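# Seat a crooked brick on the base brick, then release

## Task

Press the tilted brick all the way down onto the base brick so it rests seated there on its own, then open the gripper and move the arm away; a brick that stays in place only because the robot holds it does not count.

## Robot and tools

Robot: two arms, left_arm and right_arm, stand facing each other across a table. Each ends in a two-finger gripper. All numbers share one scene frame: origin at the table centre, +z up, table surface at z = 0.020 m, left_arm's base on the +y side. The names left and right are labels, not image sides. Gripper axes: fingers point along the gripper's +x and close along its y. The reported end_effector_position sits between the finger pads, about 3-4 cm short of the tips.

State line (left_arm: ... | right_arm: ...): each gripper's position in metres, orientation as quaternion w,x,y,z, linear (m/s) and angular (rad/s) velocity. Printed positions can be slightly wrong, worse at long reach. grip_measured is the finger opening on the command scale; squeezing a hard part makes it read up to about 0.061 narrower than the pads really are. grip_effort_n is the motor's own effort in newtons (negative closes, positive opens), capped near 83 N, and it keeps a leftover value when idle; n/a means no reading yet. A Hand target line shows where the controller is steering each gripper. A pose unreachable line or HELD marks steps where the clearance check altered or blocked a command. MOTOR HOT appears from 50 °C; at 95 °C an OVER-TEMPERATURE FAULT freezes that arm, and if it does not cool it goes limp. A TORQUE FAULT (a joint exceeding its load limit, e.g. wrist limits near 5 N m) stops that arm for 10 s.

The row: every motion uses 16 numbers covering both arms, even when one stays still: x, y, z, qw, qx, qy, qz, opening for left_arm, then the same eight for right_arm. x, y, z is an absolute target position in metres and the quaternion an absolute target orientation (w first), both in the scene frame, so this is a pose, not an offset. Opening runs -1 to +1: +1 is fully open (0.088 m), empty fingers touch near -0.80, and values below that add nothing. To grip, command roughly 0.07 below the measured opening; closing fully takes at least 0.5 s. To keep an arm still, repeat its last reported position with the quaternion you have been commanding (not the drifted reported one) and its desired opening. A target more than 0.6 m from an arm's last reported position along any of its gripper axes is refused entirely.

Control limits: each step the commanded pose is clipped to within 70 mm and 16 degrees of the measured pose; position wins over orientation if both cannot be met. Friction can leave the gripper short or slightly tilted, and tiny moves may not happen, so check the result and correct.

Tools:
- execute_actions {actions, pictures}: actions holds at most one item. Empty list: just report state. {rows, steps}: 1 to 15 rows, steps up to 15 (default 15), each step 1/30 s; the final row repeats if rows run out. {steps} alone: a wait of up to 300 steps counted from the previous result, the time you spend replying included. pictures (true/false) toggles camera images, which come by default.
- move {target, speed}: target is one 16-number row as above; the grippers travel in straight lines to it, finishing together in 0.5 to 10 s (stopped short after 10 s). speed is the path top speed in m/s, 0.002 to 0.5, default 0.25, turning capped at twice that in rad/s. The opening is applied at the start. Paths ignore obstacles and the other arm, and real motion can lag, drift or overshoot speed. Faster contact and targets set deeper past the contact mean harder impacts. The result adds a move: line with the ending (done, off_target, moving, held, fault) and limits (paced = target clipped; held = some steps blocked, after which the arm may jump fast), plus each gripper's distance from its target.
- wait {seconds}: 0 to 10 s of letting the scene run without new commands.
- zoom_image {camera, region}: enlarges [x0, y0, x1, y1] pixels (top-left origin, up to 504x504) from the latest image of cam_head_left, cam_head_right, cam_high, cam_low, cam_left_wrist or cam_right_wrist, all 504x504.
- finished_scene {scene}: ends and grades the current scene by number; irreversible. Replying without any tool call also ends things.

Timing: the simulation keeps running while you think; after an action each arm continues only to its last clipped pose. Idle holding heats motors.

Avoid: dropping or knocking anything off the table, arms colliding or pressing each other, slams and very hard pushes, and leaving the brick supported by the gripper. Occasional disturbances may tug a held part or shove a loose one. Finish by opening the gripper and backing it away before calling finished_scene.

Each tool is called after "Call:" in YAML: its name, and indented under it one key for each argument.

## Session

Call:
execute_actions:
  actions: []

Scene clock: 0.00 s of 3900.00 s.
left_arm: end_effector_position=(-0.3144, +0.1248, +0.2458) grip_measured=+1.000 grip_effort_n=n/a end_effector_quat_wxyz=(+0.026, -0.021, -0.741, -0.671) end_effector_velocity=(-0.001, +0.002, -0.001) end_effector_angular_velocity=(+0.028, -0.004, -0.011) | right_arm: end_effector_position=(-0.0220, -0.1406, +0.3579) grip_measured=+1.000 grip_effort_n=n/a end_effector_quat_wxyz=(+0.705, +0.016, -0.012, +0.709) end_effector_velocity=(+0.002, -0.001, -0.001) end_effector_angular_velocity=(-0.002, -0.007, -0.010)
Joint positions: left_arm=[-0.41   1.903  0.939  1.126  1.152  1.521  0.088] | right_arm=[0.007 0.855 0.644 0.25  0.002 0.006 0.088]
Joint velocities: left_arm=[-0.002 -0.002 -0.002 -0.007  0.007 -0.022  0.   ] | right_arm=[-0.002 -0.007 -0.002 -0.007  0.007 -0.007  0.   ]
Heat: left arm: hottest elbow 20 °C (+0.0 °C/min); right arm: hottest wrist pitch 18 °C (+0.0 °C/min).
Hand target (left_arm): -0.314, +0.125, +0.246; -0.026, +0.021, +0.741, +0.671
Hand target (right_arm): -0.022, -0.141, +0.358; +0.705, +0.016, -0.012, +0.709

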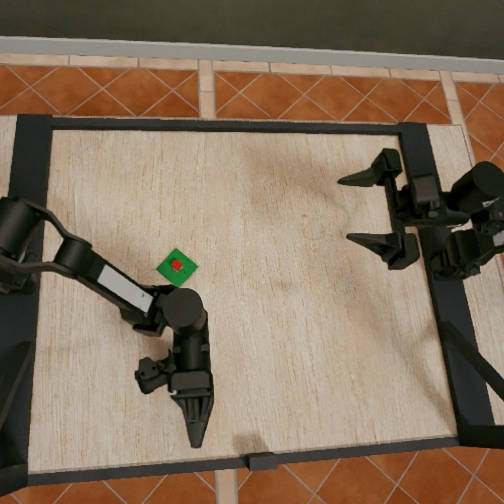

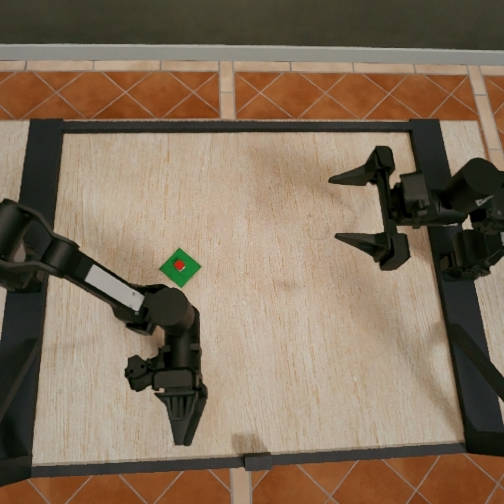

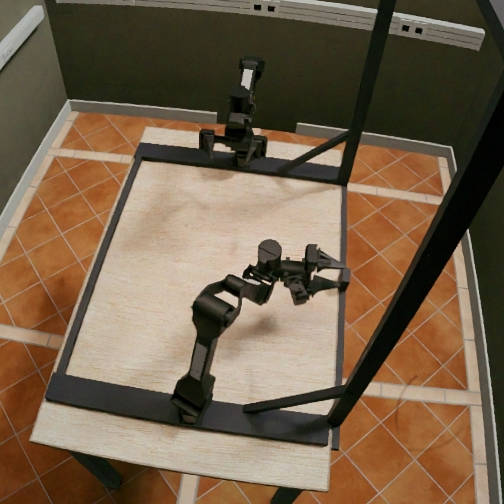

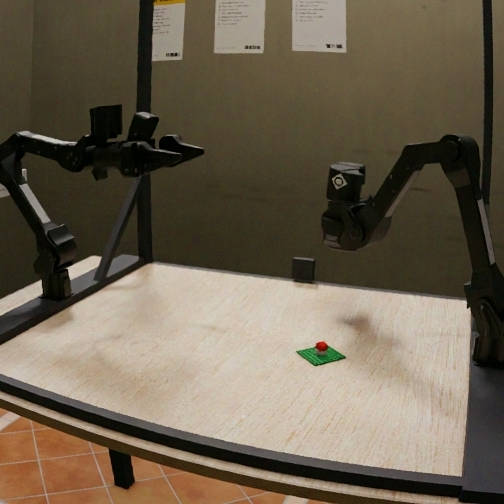

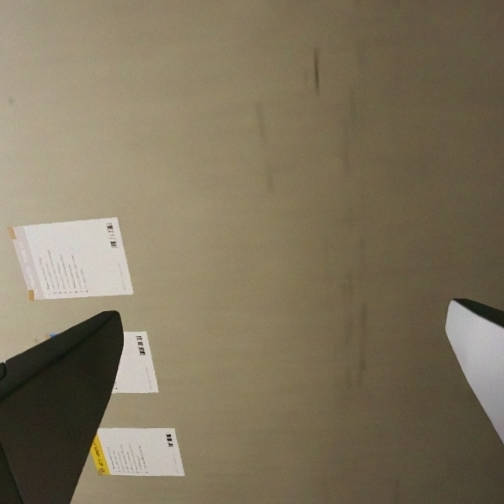

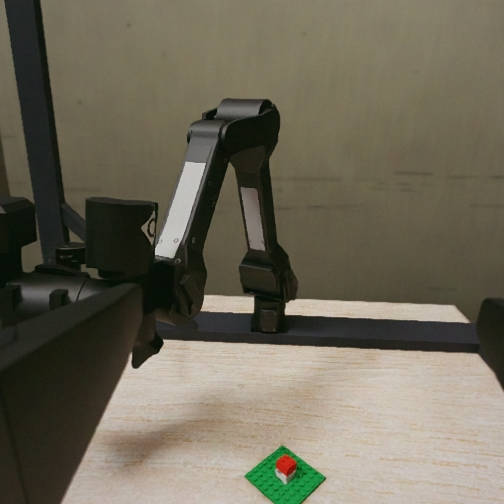

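Call:
zoom_image:
  camera: "cam_left_wrist"
  region: [0,200,200,490]

Call:
zoom_image:
  camera: "cam_right_wrist"
  region: [240,430,330,504]

Call:
zoom_image:
  camera: "cam_low"
  region: [290,325,350,375]

Call:
move:
  target: [-0.05,0.14,0.25,0.653,0.271,0.271,-0.653,1,-0.022,-0.25,0.358,0.705,0.016,-0.012,0.709,1]
  speed: 0.4

Call:
move:
  target: [-0.01,0.17,0.16,0.5,0.5,0.5,-0.5,0,-0.022,-0.25,0.358,0.705,0.016,-0.012,0.709,1]

Region (0, 200, 200, 490) of cam_left_wrist's 504x504 image, scaled by 1.738, with more detail than that image has; it fills the left 348 columns of this view, and the rest is white.

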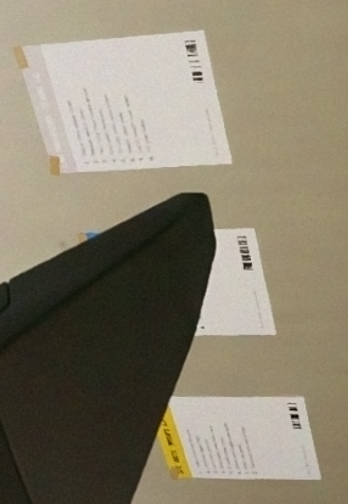

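Region (240, 430, 330, 504) of cam_right_wrist's 504x504 image, scaled by 5.600, with more detail than that image has; it fills the top 414 rows of this view, and the rest is white.

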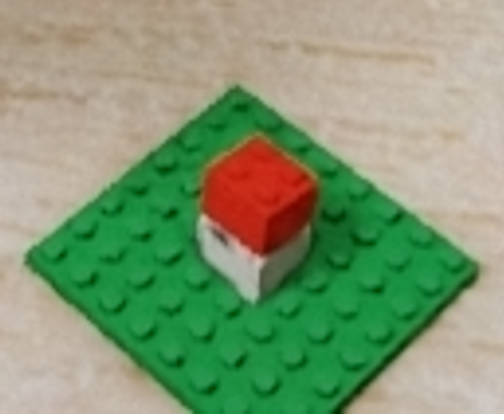

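Region (290, 325, 350, 375) of cam_low's 504x504 image, scaled by 8.400, with more detail than that image has.

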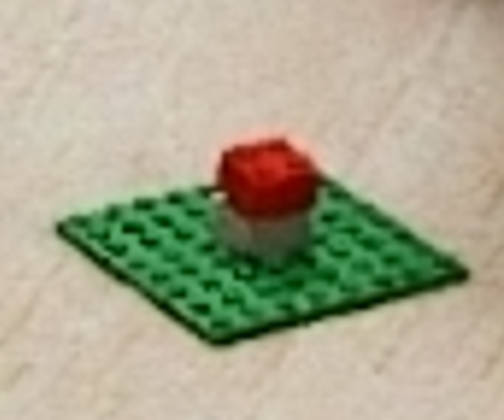

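Scene clock: 10.73 s of 3900.00 s.
left_arm: end_effector_position=(-0.0505, +0.1402, +0.2493) grip_measured=+1.000 grip_effort_n=-4.0 end_effector_quat_wxyz=(+0.651, +0.276, +0.268, -0.654) end_effector_velocity=(+0.001, +0.003, +0.000) end_effector_angular_velocity=(+0.011, -0.002, +0.008) | right_arm: end_effector_position=(-0.0212, -0.2486, +0.3603) grip_measured=+1.000 grip_effort_n=-1.6 end_effector_quat_wxyz=(+0.705, +0.017, -0.012, +0.709) end_effector_velocity=(-0.004, -0.001, -0.004) end_effector_angular_velocity=(-0.017, -0.008, +0.024)
Joint positions: left_arm=[-0.143  1.161  0.999 -0.634 -0.101 -0.091  0.088] | right_arm=[ 0.007  0.333  0.6   -0.227  0.002  0.006  0.088]
Joint velocities: left_arm=[-0.002 -0.002  0.007 -0.022 -0.007 -0.007  0.   ] | right_arm=[ 0.002 -0.007 -0.002 -0.022 -0.022 -0.007  0.   ]
Heat: left arm: hottest elbow 21 °C (+5.6 °C/min); right arm: hottest wrist pitch 20 °C (+11.2 °C/min).
Hand target (left_arm): -0.050, +0.138, +0.250; +0.652, +0.274, +0.272, -0.653
Hand target (right_arm): -0.021, -0.249, +0.359; +0.705, +0.016, -0.012, +0.709
Off the commanded pose (left_arm): 0.001 m, 1 deg.
Off the commanded pose (right_arm): 0.003 m, 0 deg.
After step 90, 3.90 s passed at rest.
move: done

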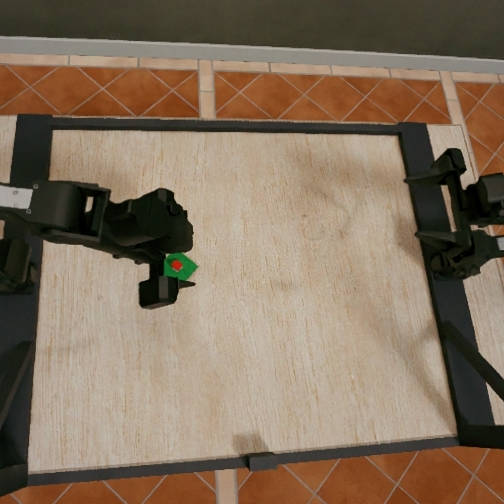

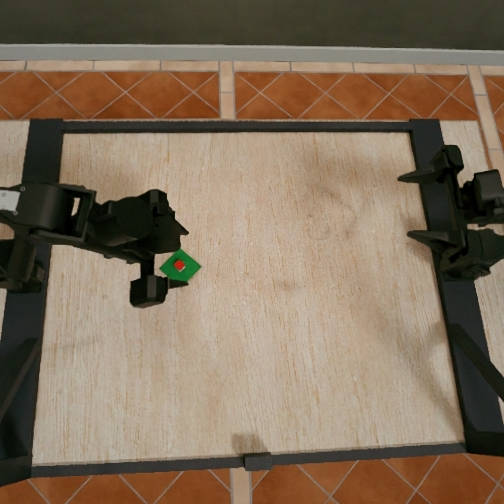

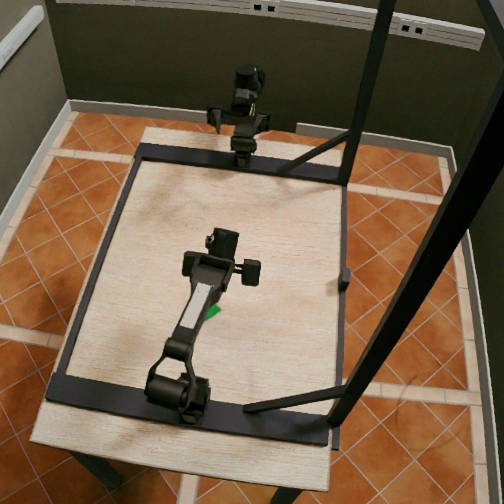

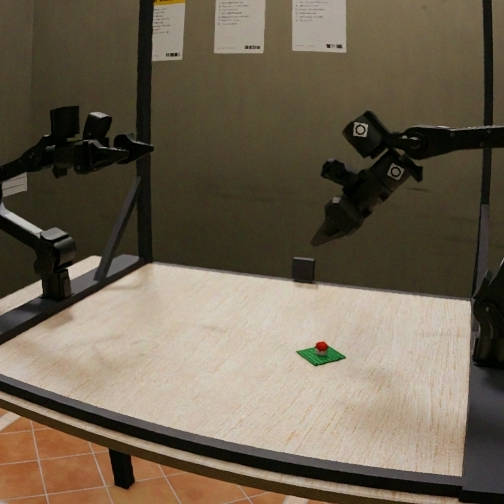

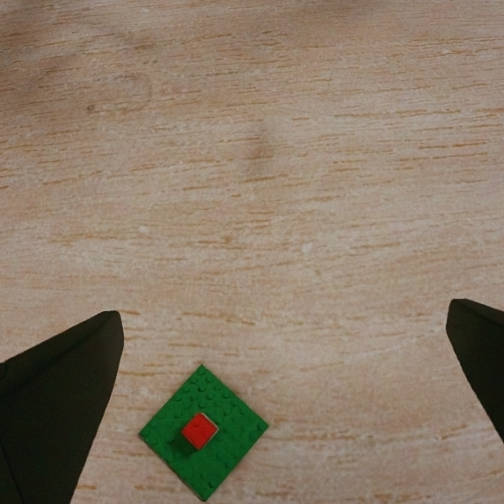

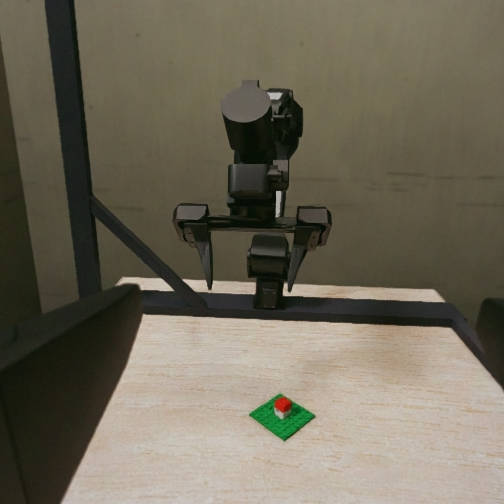

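Scene clock: 12.67 s of 3900.00 s.
left_arm: end_effector_position=(-0.0105, +0.1714, +0.1603) grip_measured=+0.002 grip_effort_n=-17.0 end_effector_quat_wxyz=(+0.502, +0.497, +0.500, -0.501) end_effector_velocity=(-0.000, -0.004, +0.005) end_effector_angular_velocity=(-0.012, +0.007, +0.010) | right_arm: end_effector_position=(-0.0218, -0.2497, +0.3607) grip_measured=+1.000 grip_effort_n=-1.6 end_effector_quat_wxyz=(+0.705, +0.018, -0.013, +0.709) end_effector_velocity=(-0.003, -0.000, +0.001) end_effector_angular_velocity=(+0.007, +0.006, +0.020)
Joint positions: left_arm=[ 0.034  1.624  1.274 -1.213  0.002  0.03   0.039] | right_arm=[ 0.018  0.328  0.6   -0.229  0.012  0.006  0.088]
Joint velocities: left_arm=[ 0.002  0.002  0.022 -0.007  0.007 -0.007 -0.   ] | right_arm=[-0.002 -0.002 -0.002  0.007 -0.022  0.007  0.   ]
Heat: left arm: hottest elbow 21 °C (+4.7 °C/min); right arm: hottest elbow 20 °C (+9.5 °C/min).
Hand target (left_arm): -0.010, +0.169, +0.159; +0.499, +0.499, +0.501, -0.501
Hand target (right_arm): -0.022, -0.250, +0.358; +0.705, +0.016, -0.012, +0.709
Off the commanded pose (left_arm): 0.001 m, 0 deg.
Off the commanded pose (right_arm): 0.003 m, 0 deg.
move: done

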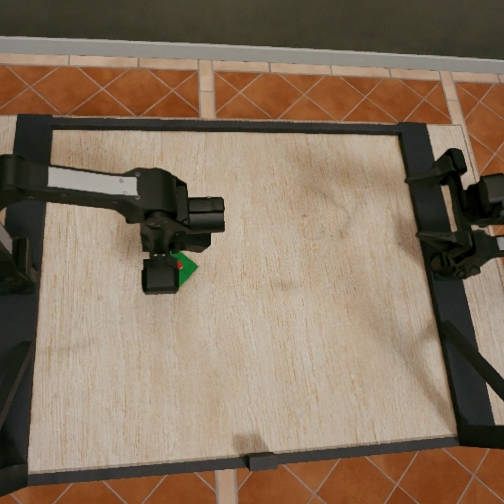

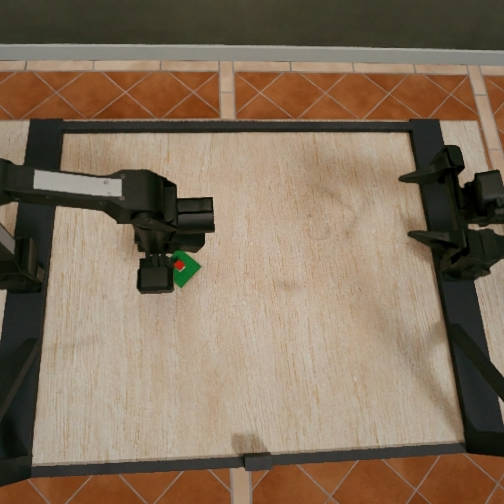

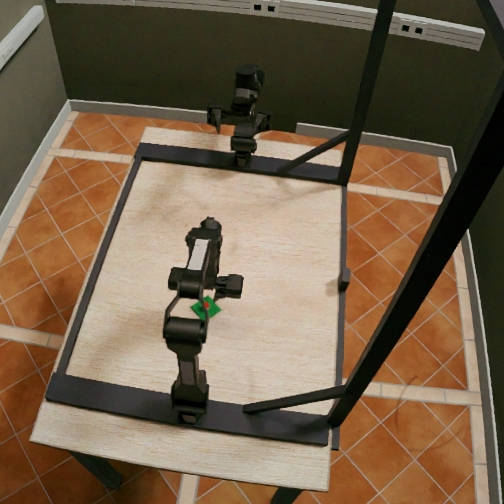

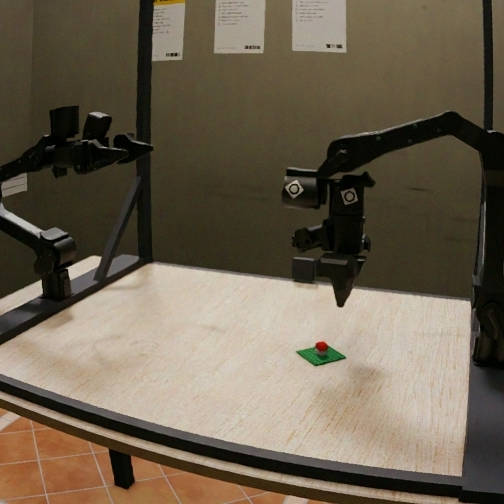

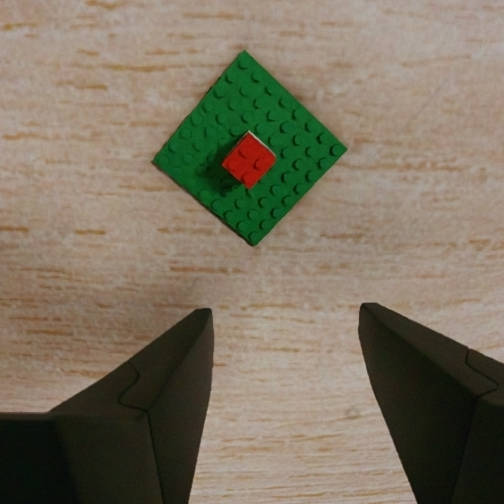

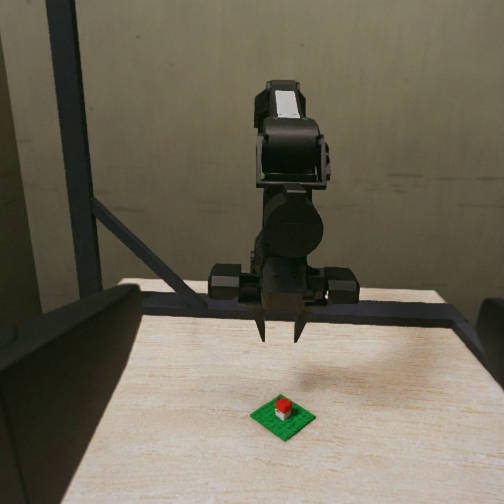

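Call:
move:
  target: [0,0.143,0.105,0.653,0.271,0.653,-0.271,0,-0.022,-0.25,0.358,0.705,0.016,-0.012,0.709,1]

Call:
zoom_image:
  camera: "cam_left_wrist"
  region: [170,130,400,360]

Call:
zoom_image:
  camera: "cam_low"
  region: [280,295,360,375]

Scene clock: 21.60 s of 3900.00 s.
left_arm: end_effector_position=(-0.0011, +0.1391, +0.1124) grip_measured=+0.002 grip_effort_n=-17.4 end_effector_quat_wxyz=(+0.655, +0.266, +0.648, -0.282) end_effector_velocity=(+0.002, +0.003, -0.001) end_effector_angular_velocity=(+0.014, -0.020, +0.035) | right_arm: end_effector_position=(-0.0218, -0.2497, +0.3608) grip_measured=+1.000 grip_effort_n=-1.2 end_effector_quat_wxyz=(+0.705, +0.018, -0.013, +0.709) end_effector_velocity=(+0.000, +0.000, -0.005) end_effector_angular_velocity=(-0.022, -0.023, -0.001)
Joint positions: left_arm=[ 0.06   1.767  1.242 -1.021  0.002 -0.714  0.039] | right_arm=[ 0.018  0.327  0.6   -0.229  0.012  0.006  0.088]
Joint velocities: left_arm=[-0.002  0.002 -0.002 -0.007 -0.022 -0.037 -0.   ] | right_arm=[-0.007 -0.002 -0.002 -0.022 -0.007 -0.022  0.   ]
Heat: left arm: hottest elbow 22 °C (+5.6 °C/min); right arm: hottest wrist pitch 22 °C (+11.1 °C/min).
Hand target (left_arm): -0.000, +0.143, +0.105; +0.653, +0.271, +0.653, -0.271
Hand target (right_arm): -0.022, -0.250, +0.358; +0.705, +0.016, -0.012, +0.709
Off the commanded pose (left_arm): 0.008 m, 2 deg.
Off the commanded pose (right_arm): 0.003 m, 0 deg.
After step 90, 3.97 s passed at rest.
move: done

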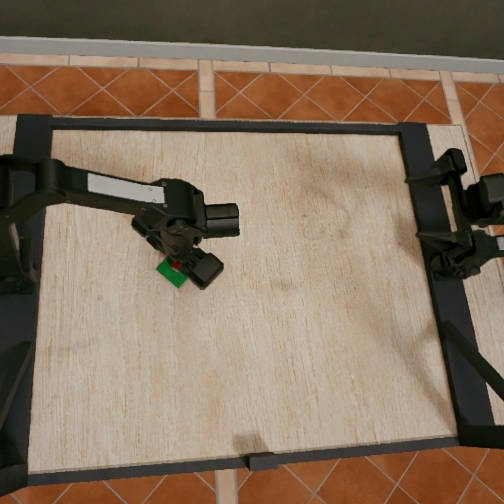

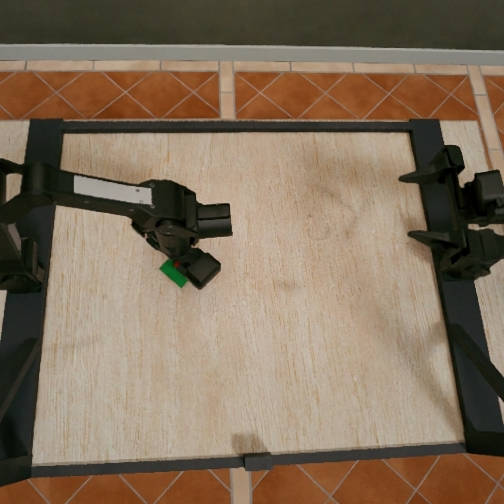

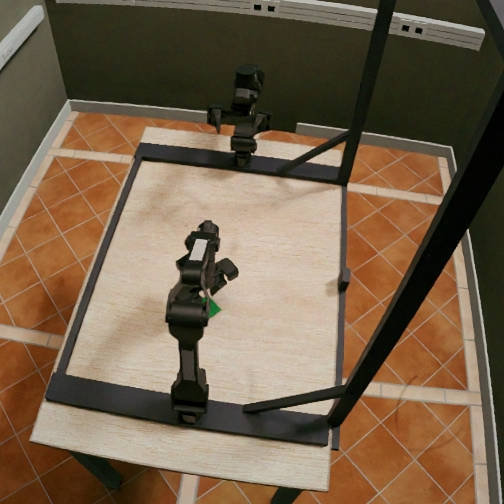

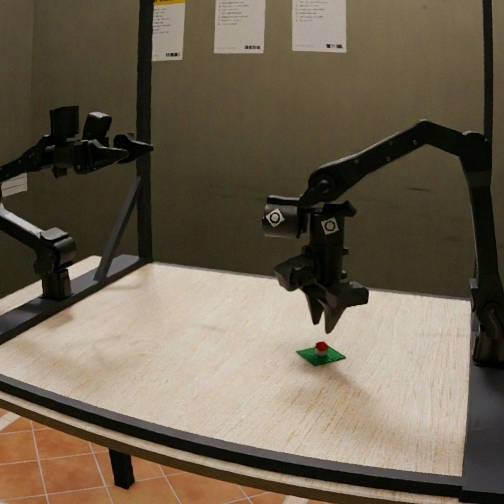

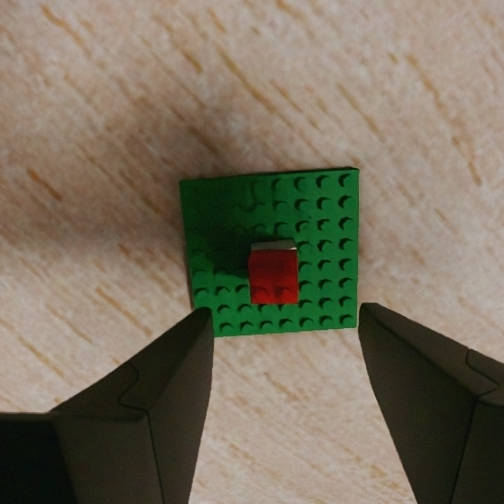

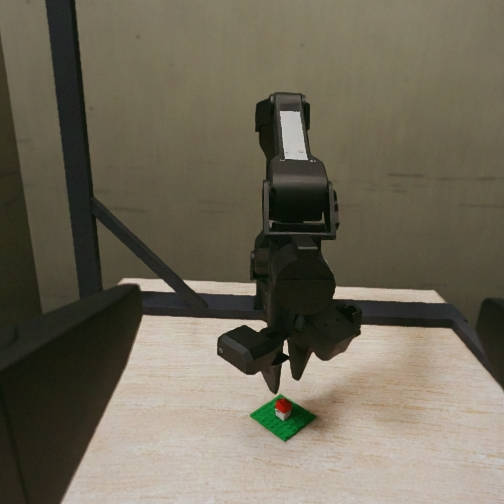

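Region (170, 130, 400, 360) of cam_left_wrist's 504x504 image, scaled by 2.191, with more detail than that image has.

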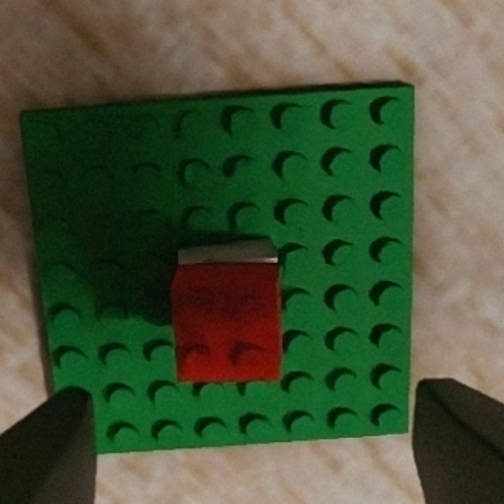

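Region (280, 295, 360, 375) of cam_low's 504x504 image, scaled by 6.300, with more detail than that image has.

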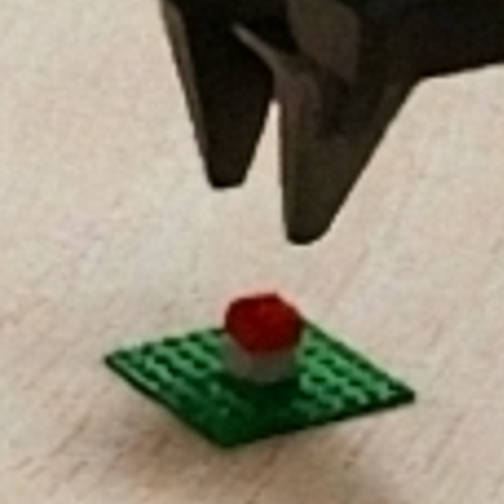

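Call:
move:
  target: [-0.003,0.146,0.076,0.653,0.271,0.653,-0.271,-0.15,-0.022,-0.25,0.358,0.705,0.016,-0.012,0.709,1]
  speed: 0.05

Call:
zoom_image:
  camera: "cam_low"
  region: [280,295,360,375]

Call:
zoom_image:
  camera: "cam_right_wrist"
  region: [245,365,325,445]

Scene clock: 28.83 s of 3900.00 s.
left_arm: end_effector_position=(-0.0020, +0.1417, +0.0832) grip_measured=-0.148 grip_effort_n=-17.0 end_effector_quat_wxyz=(+0.656, +0.264, +0.650, -0.280) end_effector_velocity=(-0.002, +0.004, -0.001) end_effector_angular_velocity=(+0.012, +0.009, +0.019) | right_arm: end_effector_position=(-0.0218, -0.2497, +0.3607) grip_measured=+1.000 grip_effort_n=-1.6 end_effector_quat_wxyz=(+0.705, +0.018, -0.013, +0.709) end_effector_velocity=(-0.001, -0.000, -0.005) end_effector_angular_velocity=(-0.022, -0.008, +0.005)
Joint positions: left_arm=[ 0.058  1.796  1.155 -0.905  0.002 -0.723  0.032] | right_arm=[ 0.018  0.327  0.6   -0.229  0.012  0.006  0.088]
Joint velocities: left_arm=[-0.002 -0.002 -0.007 -0.007  0.007 -0.022 -0.   ] | right_arm=[-0.002 -0.002 -0.002 -0.022 -0.007 -0.007  0.   ]
Heat: left arm: hottest elbow 22 °C (+4.2 °C/min); right arm: hottest wrist pitch 22 °C (+8.3 °C/min).
Hand target (left_arm): -0.003, +0.146, +0.076; +0.653, +0.271, +0.653, -0.271
Hand target (right_arm): -0.022, -0.250, +0.358; +0.705, +0.016, -0.012, +0.709
Off the commanded pose (left_arm): 0.008 m, 1 deg.
Off the commanded pose (right_arm): 0.003 m, 0 deg.
After step 90, 3.17 s passed at rest.
move: done

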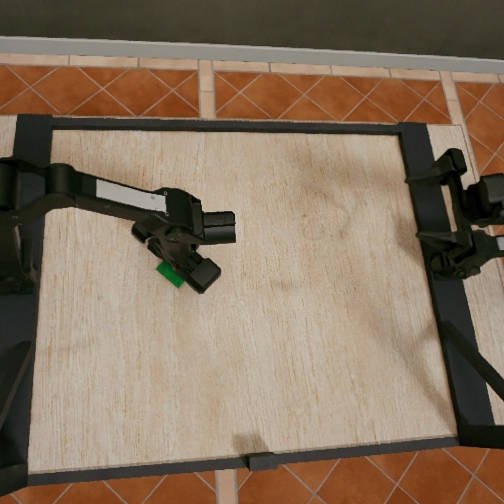

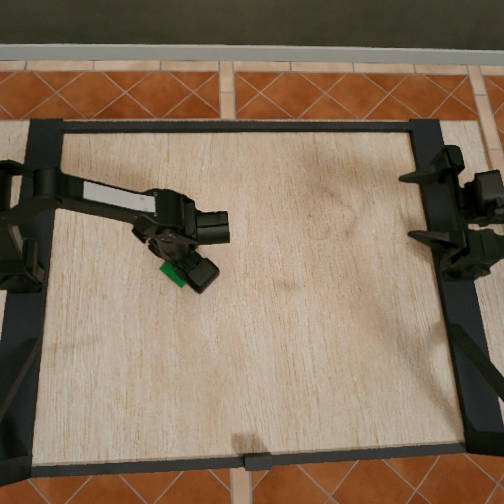

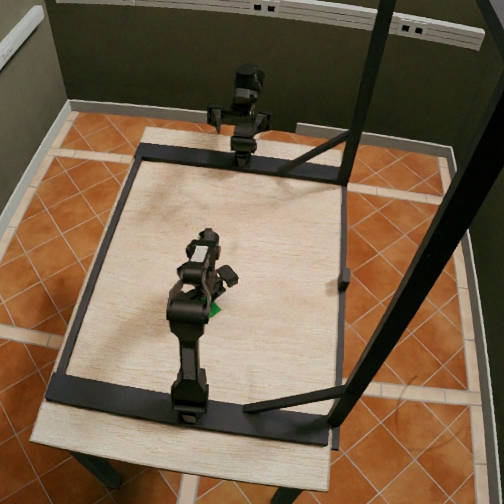

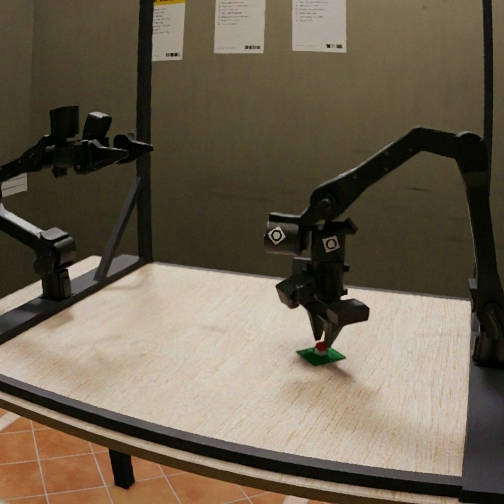

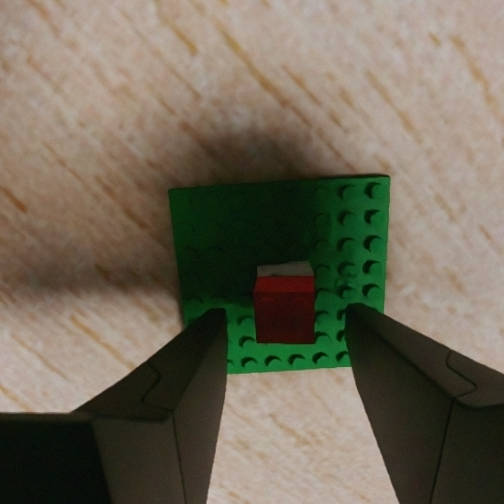

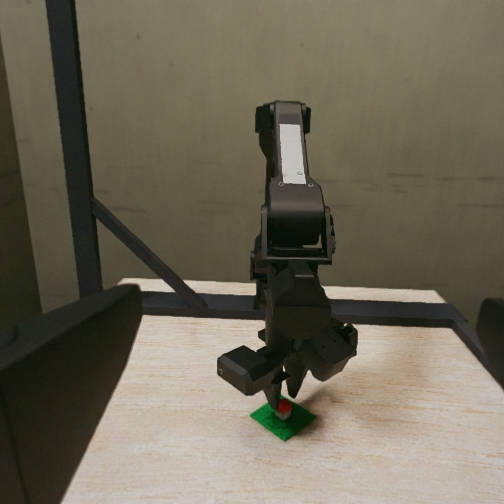

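Region (280, 295, 360, 375) of cam_low's 504x504 image, scaled by 6.300, with more detail than that image has.

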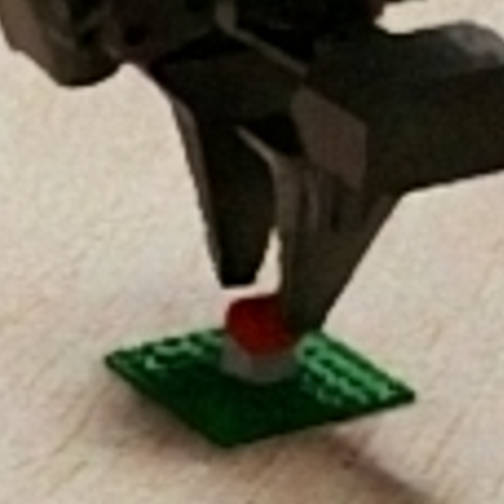

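Region (245, 365, 325, 445) of cam_right_wrist's 504x504 image, scaled by 6.300, with more detail than that image has.

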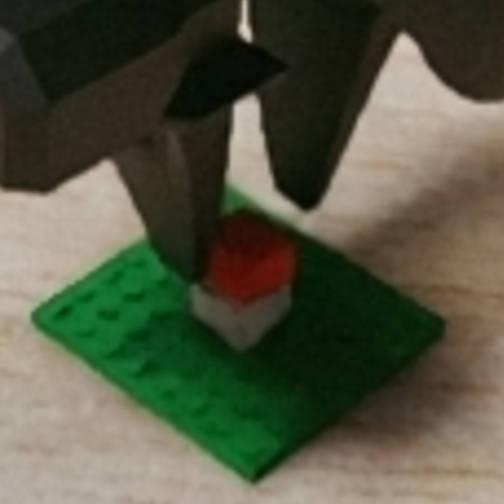

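Centred, tips just above the top. Close and press.

Call:
move:
  target: [-0.003,0.146,0.077,0.653,0.271,0.653,-0.271,-0.72,-0.022,-0.25,0.358,0.705,0.016,-0.012,0.709,1]

Call:
move:
  target: [-0.003,0.146,0.06,0.653,0.271,0.653,-0.271,-0.72,-0.022,-0.25,0.358,0.705,0.016,-0.012,0.709,1]
  speed: 0.01

Call:
zoom_image:
  camera: "cam_right_wrist"
  region: [255,380,315,440]

Scene clock: 36.63 s of 3900.00 s.
left_arm: end_effector_position=(-0.0028, +0.1396, +0.0858) grip_measured=-0.717 grip_effort_n=-19.8 end_effector_quat_wxyz=(+0.656, +0.261, +0.648, -0.284) end_effector_velocity=(-0.002, +0.006, -0.001) end_effector_angular_velocity=(+0.027, +0.010, +0.034) | right_arm: end_effector_position=(-0.0218, -0.2497, +0.3607) grip_measured=+1.000 grip_effort_n=-1.6 end_effector_quat_wxyz=(+0.705, +0.018, -0.013, +0.709) end_effector_velocity=(+0.000, +0.001, -0.003) end_effector_angular_velocity=(-0.012, -0.008, -0.000)
Joint positions: left_arm=[ 0.056  1.791  1.159 -0.904  0.005 -0.723  0.004] | right_arm=[ 0.018  0.327  0.6   -0.229  0.012  0.006  0.088]
Joint velocities: left_arm=[-0.002  0.002 -0.002 -0.022  0.007 -0.037 -0.001] | right_arm=[-0.007  0.002 -0.002 -0.007 -0.007 -0.007  0.   ]
Heat: left arm: hottest elbow 22 °C (+3.3 °C/min); right arm: hottest wrist pitch 23 °C (+8.2 °C/min).
Hand target (left_arm): -0.003, +0.146, +0.077; +0.653, +0.271, +0.653, -0.271
Hand target (right_arm): -0.022, -0.250, +0.358; +0.705, +0.016, -0.012, +0.709
Off the commanded pose (left_arm): 0.011 m, 2 deg.
Off the commanded pose (right_arm): 0.003 m, 0 deg.
After step 90, 4.10 s passed at rest.
move: off_target (left_arm)

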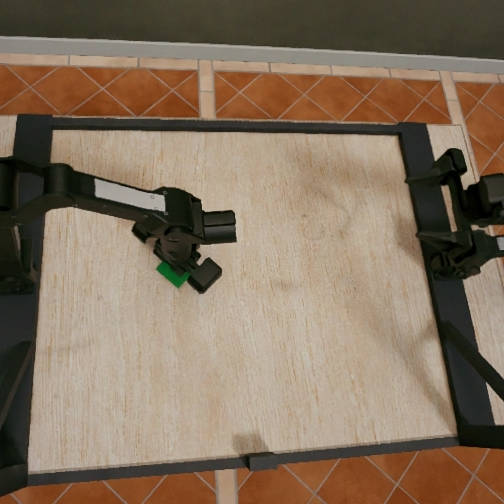

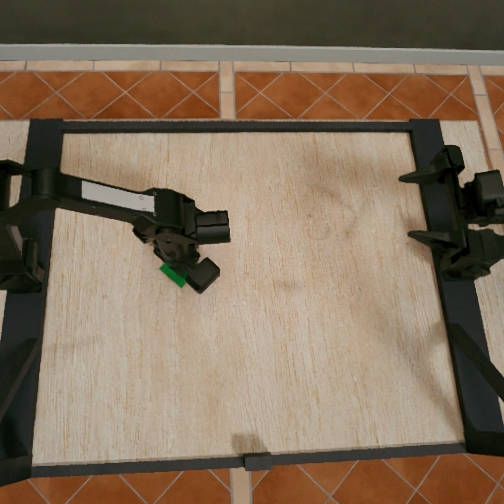

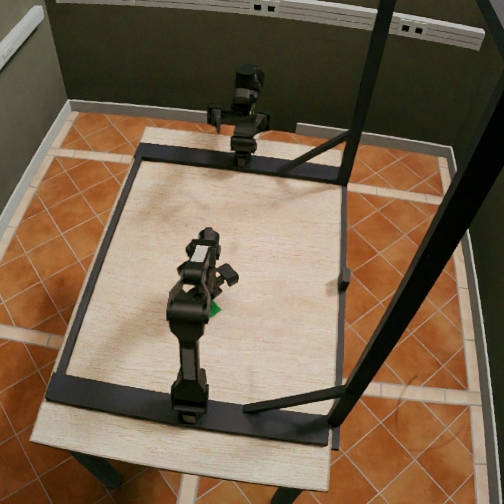

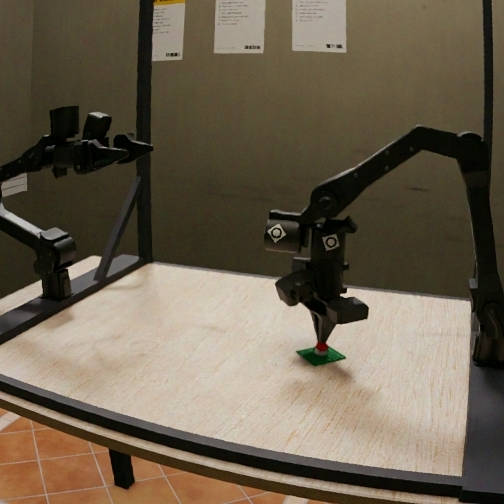

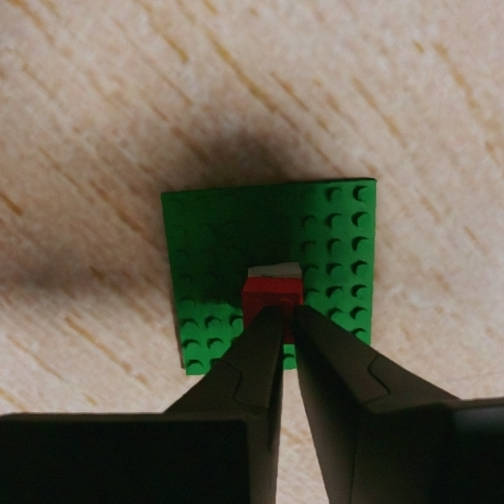

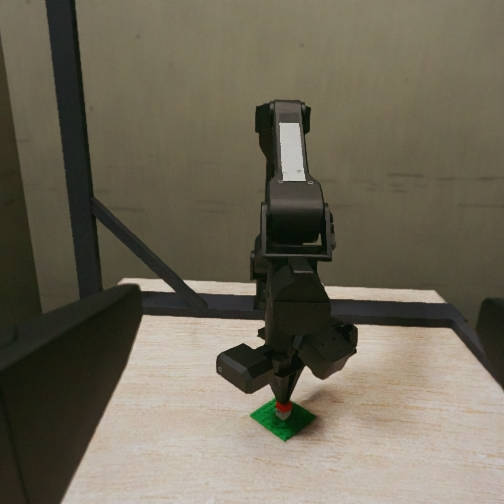

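Scene clock: 39.50 s of 3900.00 s.
left_arm: end_effector_position=(-0.0028, +0.1375, +0.0809) grip_measured=-0.718 grip_effort_n=-17.0 end_effector_quat_wxyz=(+0.659, +0.254, +0.645, -0.290) end_effector_velocity=(+0.004, +0.002, +0.000) end_effector_angular_velocity=(+0.009, -0.021, +0.011) | right_arm: end_effector_position=(-0.0218, -0.2497, +0.3607) grip_measured=+1.000 grip_effort_n=-1.2 end_effector_quat_wxyz=(+0.705, +0.018, -0.013, +0.709) end_effector_velocity=(-0.001, -0.000, -0.005) end_effector_angular_velocity=(-0.022, -0.008, +0.005)
Joint positions: left_arm=[ 0.056  1.791  1.137 -0.862  0.005 -0.724  0.004] | right_arm=[ 0.018  0.327  0.6   -0.229  0.012  0.006  0.088]
Joint velocities: left_arm=[ 0.002 -0.002 -0.002 -0.007 -0.022 -0.007 -0.   ] | right_arm=[-0.002 -0.002 -0.002 -0.022 -0.007 -0.007  0.   ]
Heat: left arm: hottest elbow 22 °C (+3.0 °C/min); right arm: hottest wrist pitch 23 °C (+7.6 °C/min).
Hand target (left_arm): -0.003, +0.147, +0.061; +0.653, +0.271, +0.653, -0.271
Hand target (right_arm): -0.022, -0.250, +0.358; +0.705, +0.016, -0.012, +0.709
Off the commanded pose (left_arm): 0.023 m, 3 deg.
Off the commanded pose (right_arm): 0.003 m, 0 deg.
move: off_target (left_arm)

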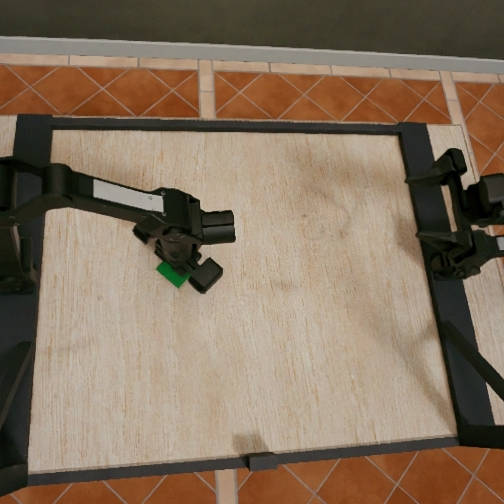

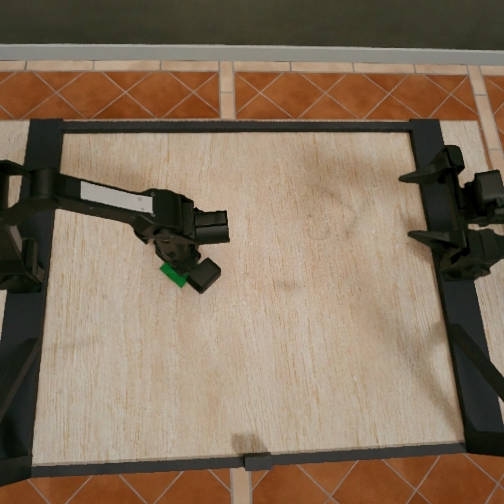

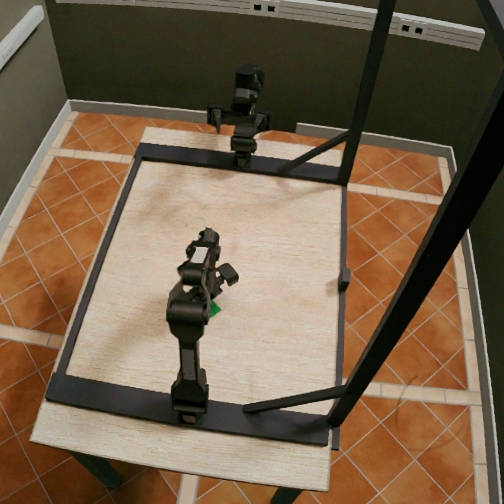

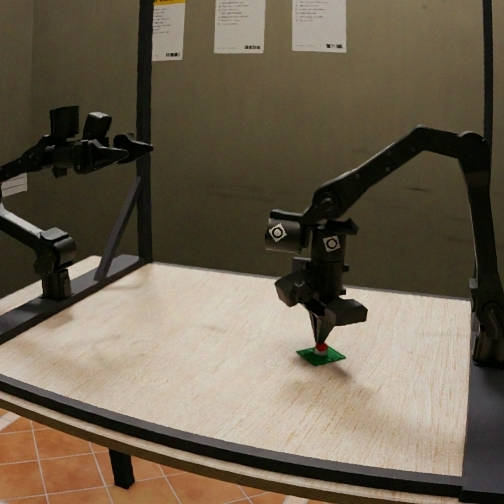

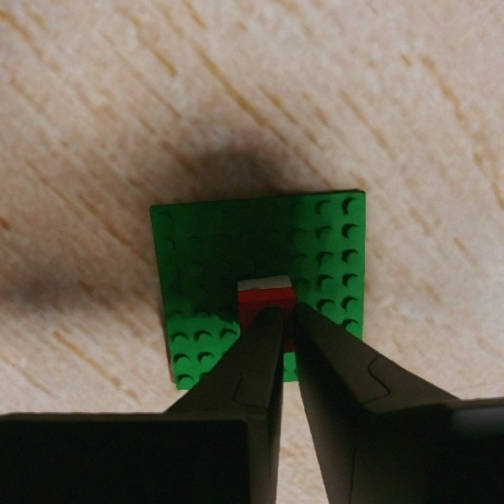

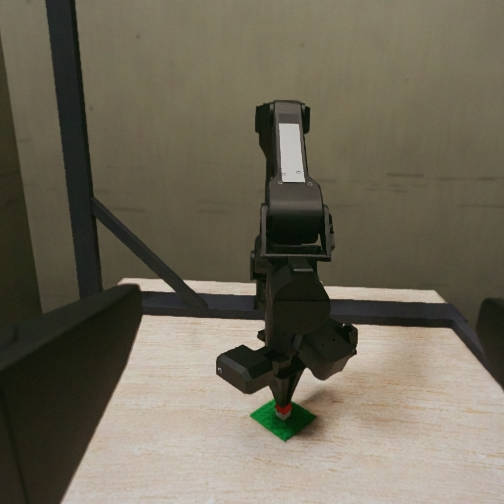

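Region (255, 380, 315, 440) of cam_right_wrist's 504x504 image, scaled by 8.400, with more detail than that image has.

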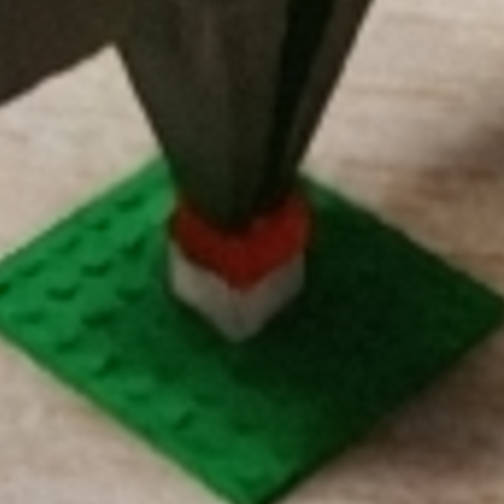

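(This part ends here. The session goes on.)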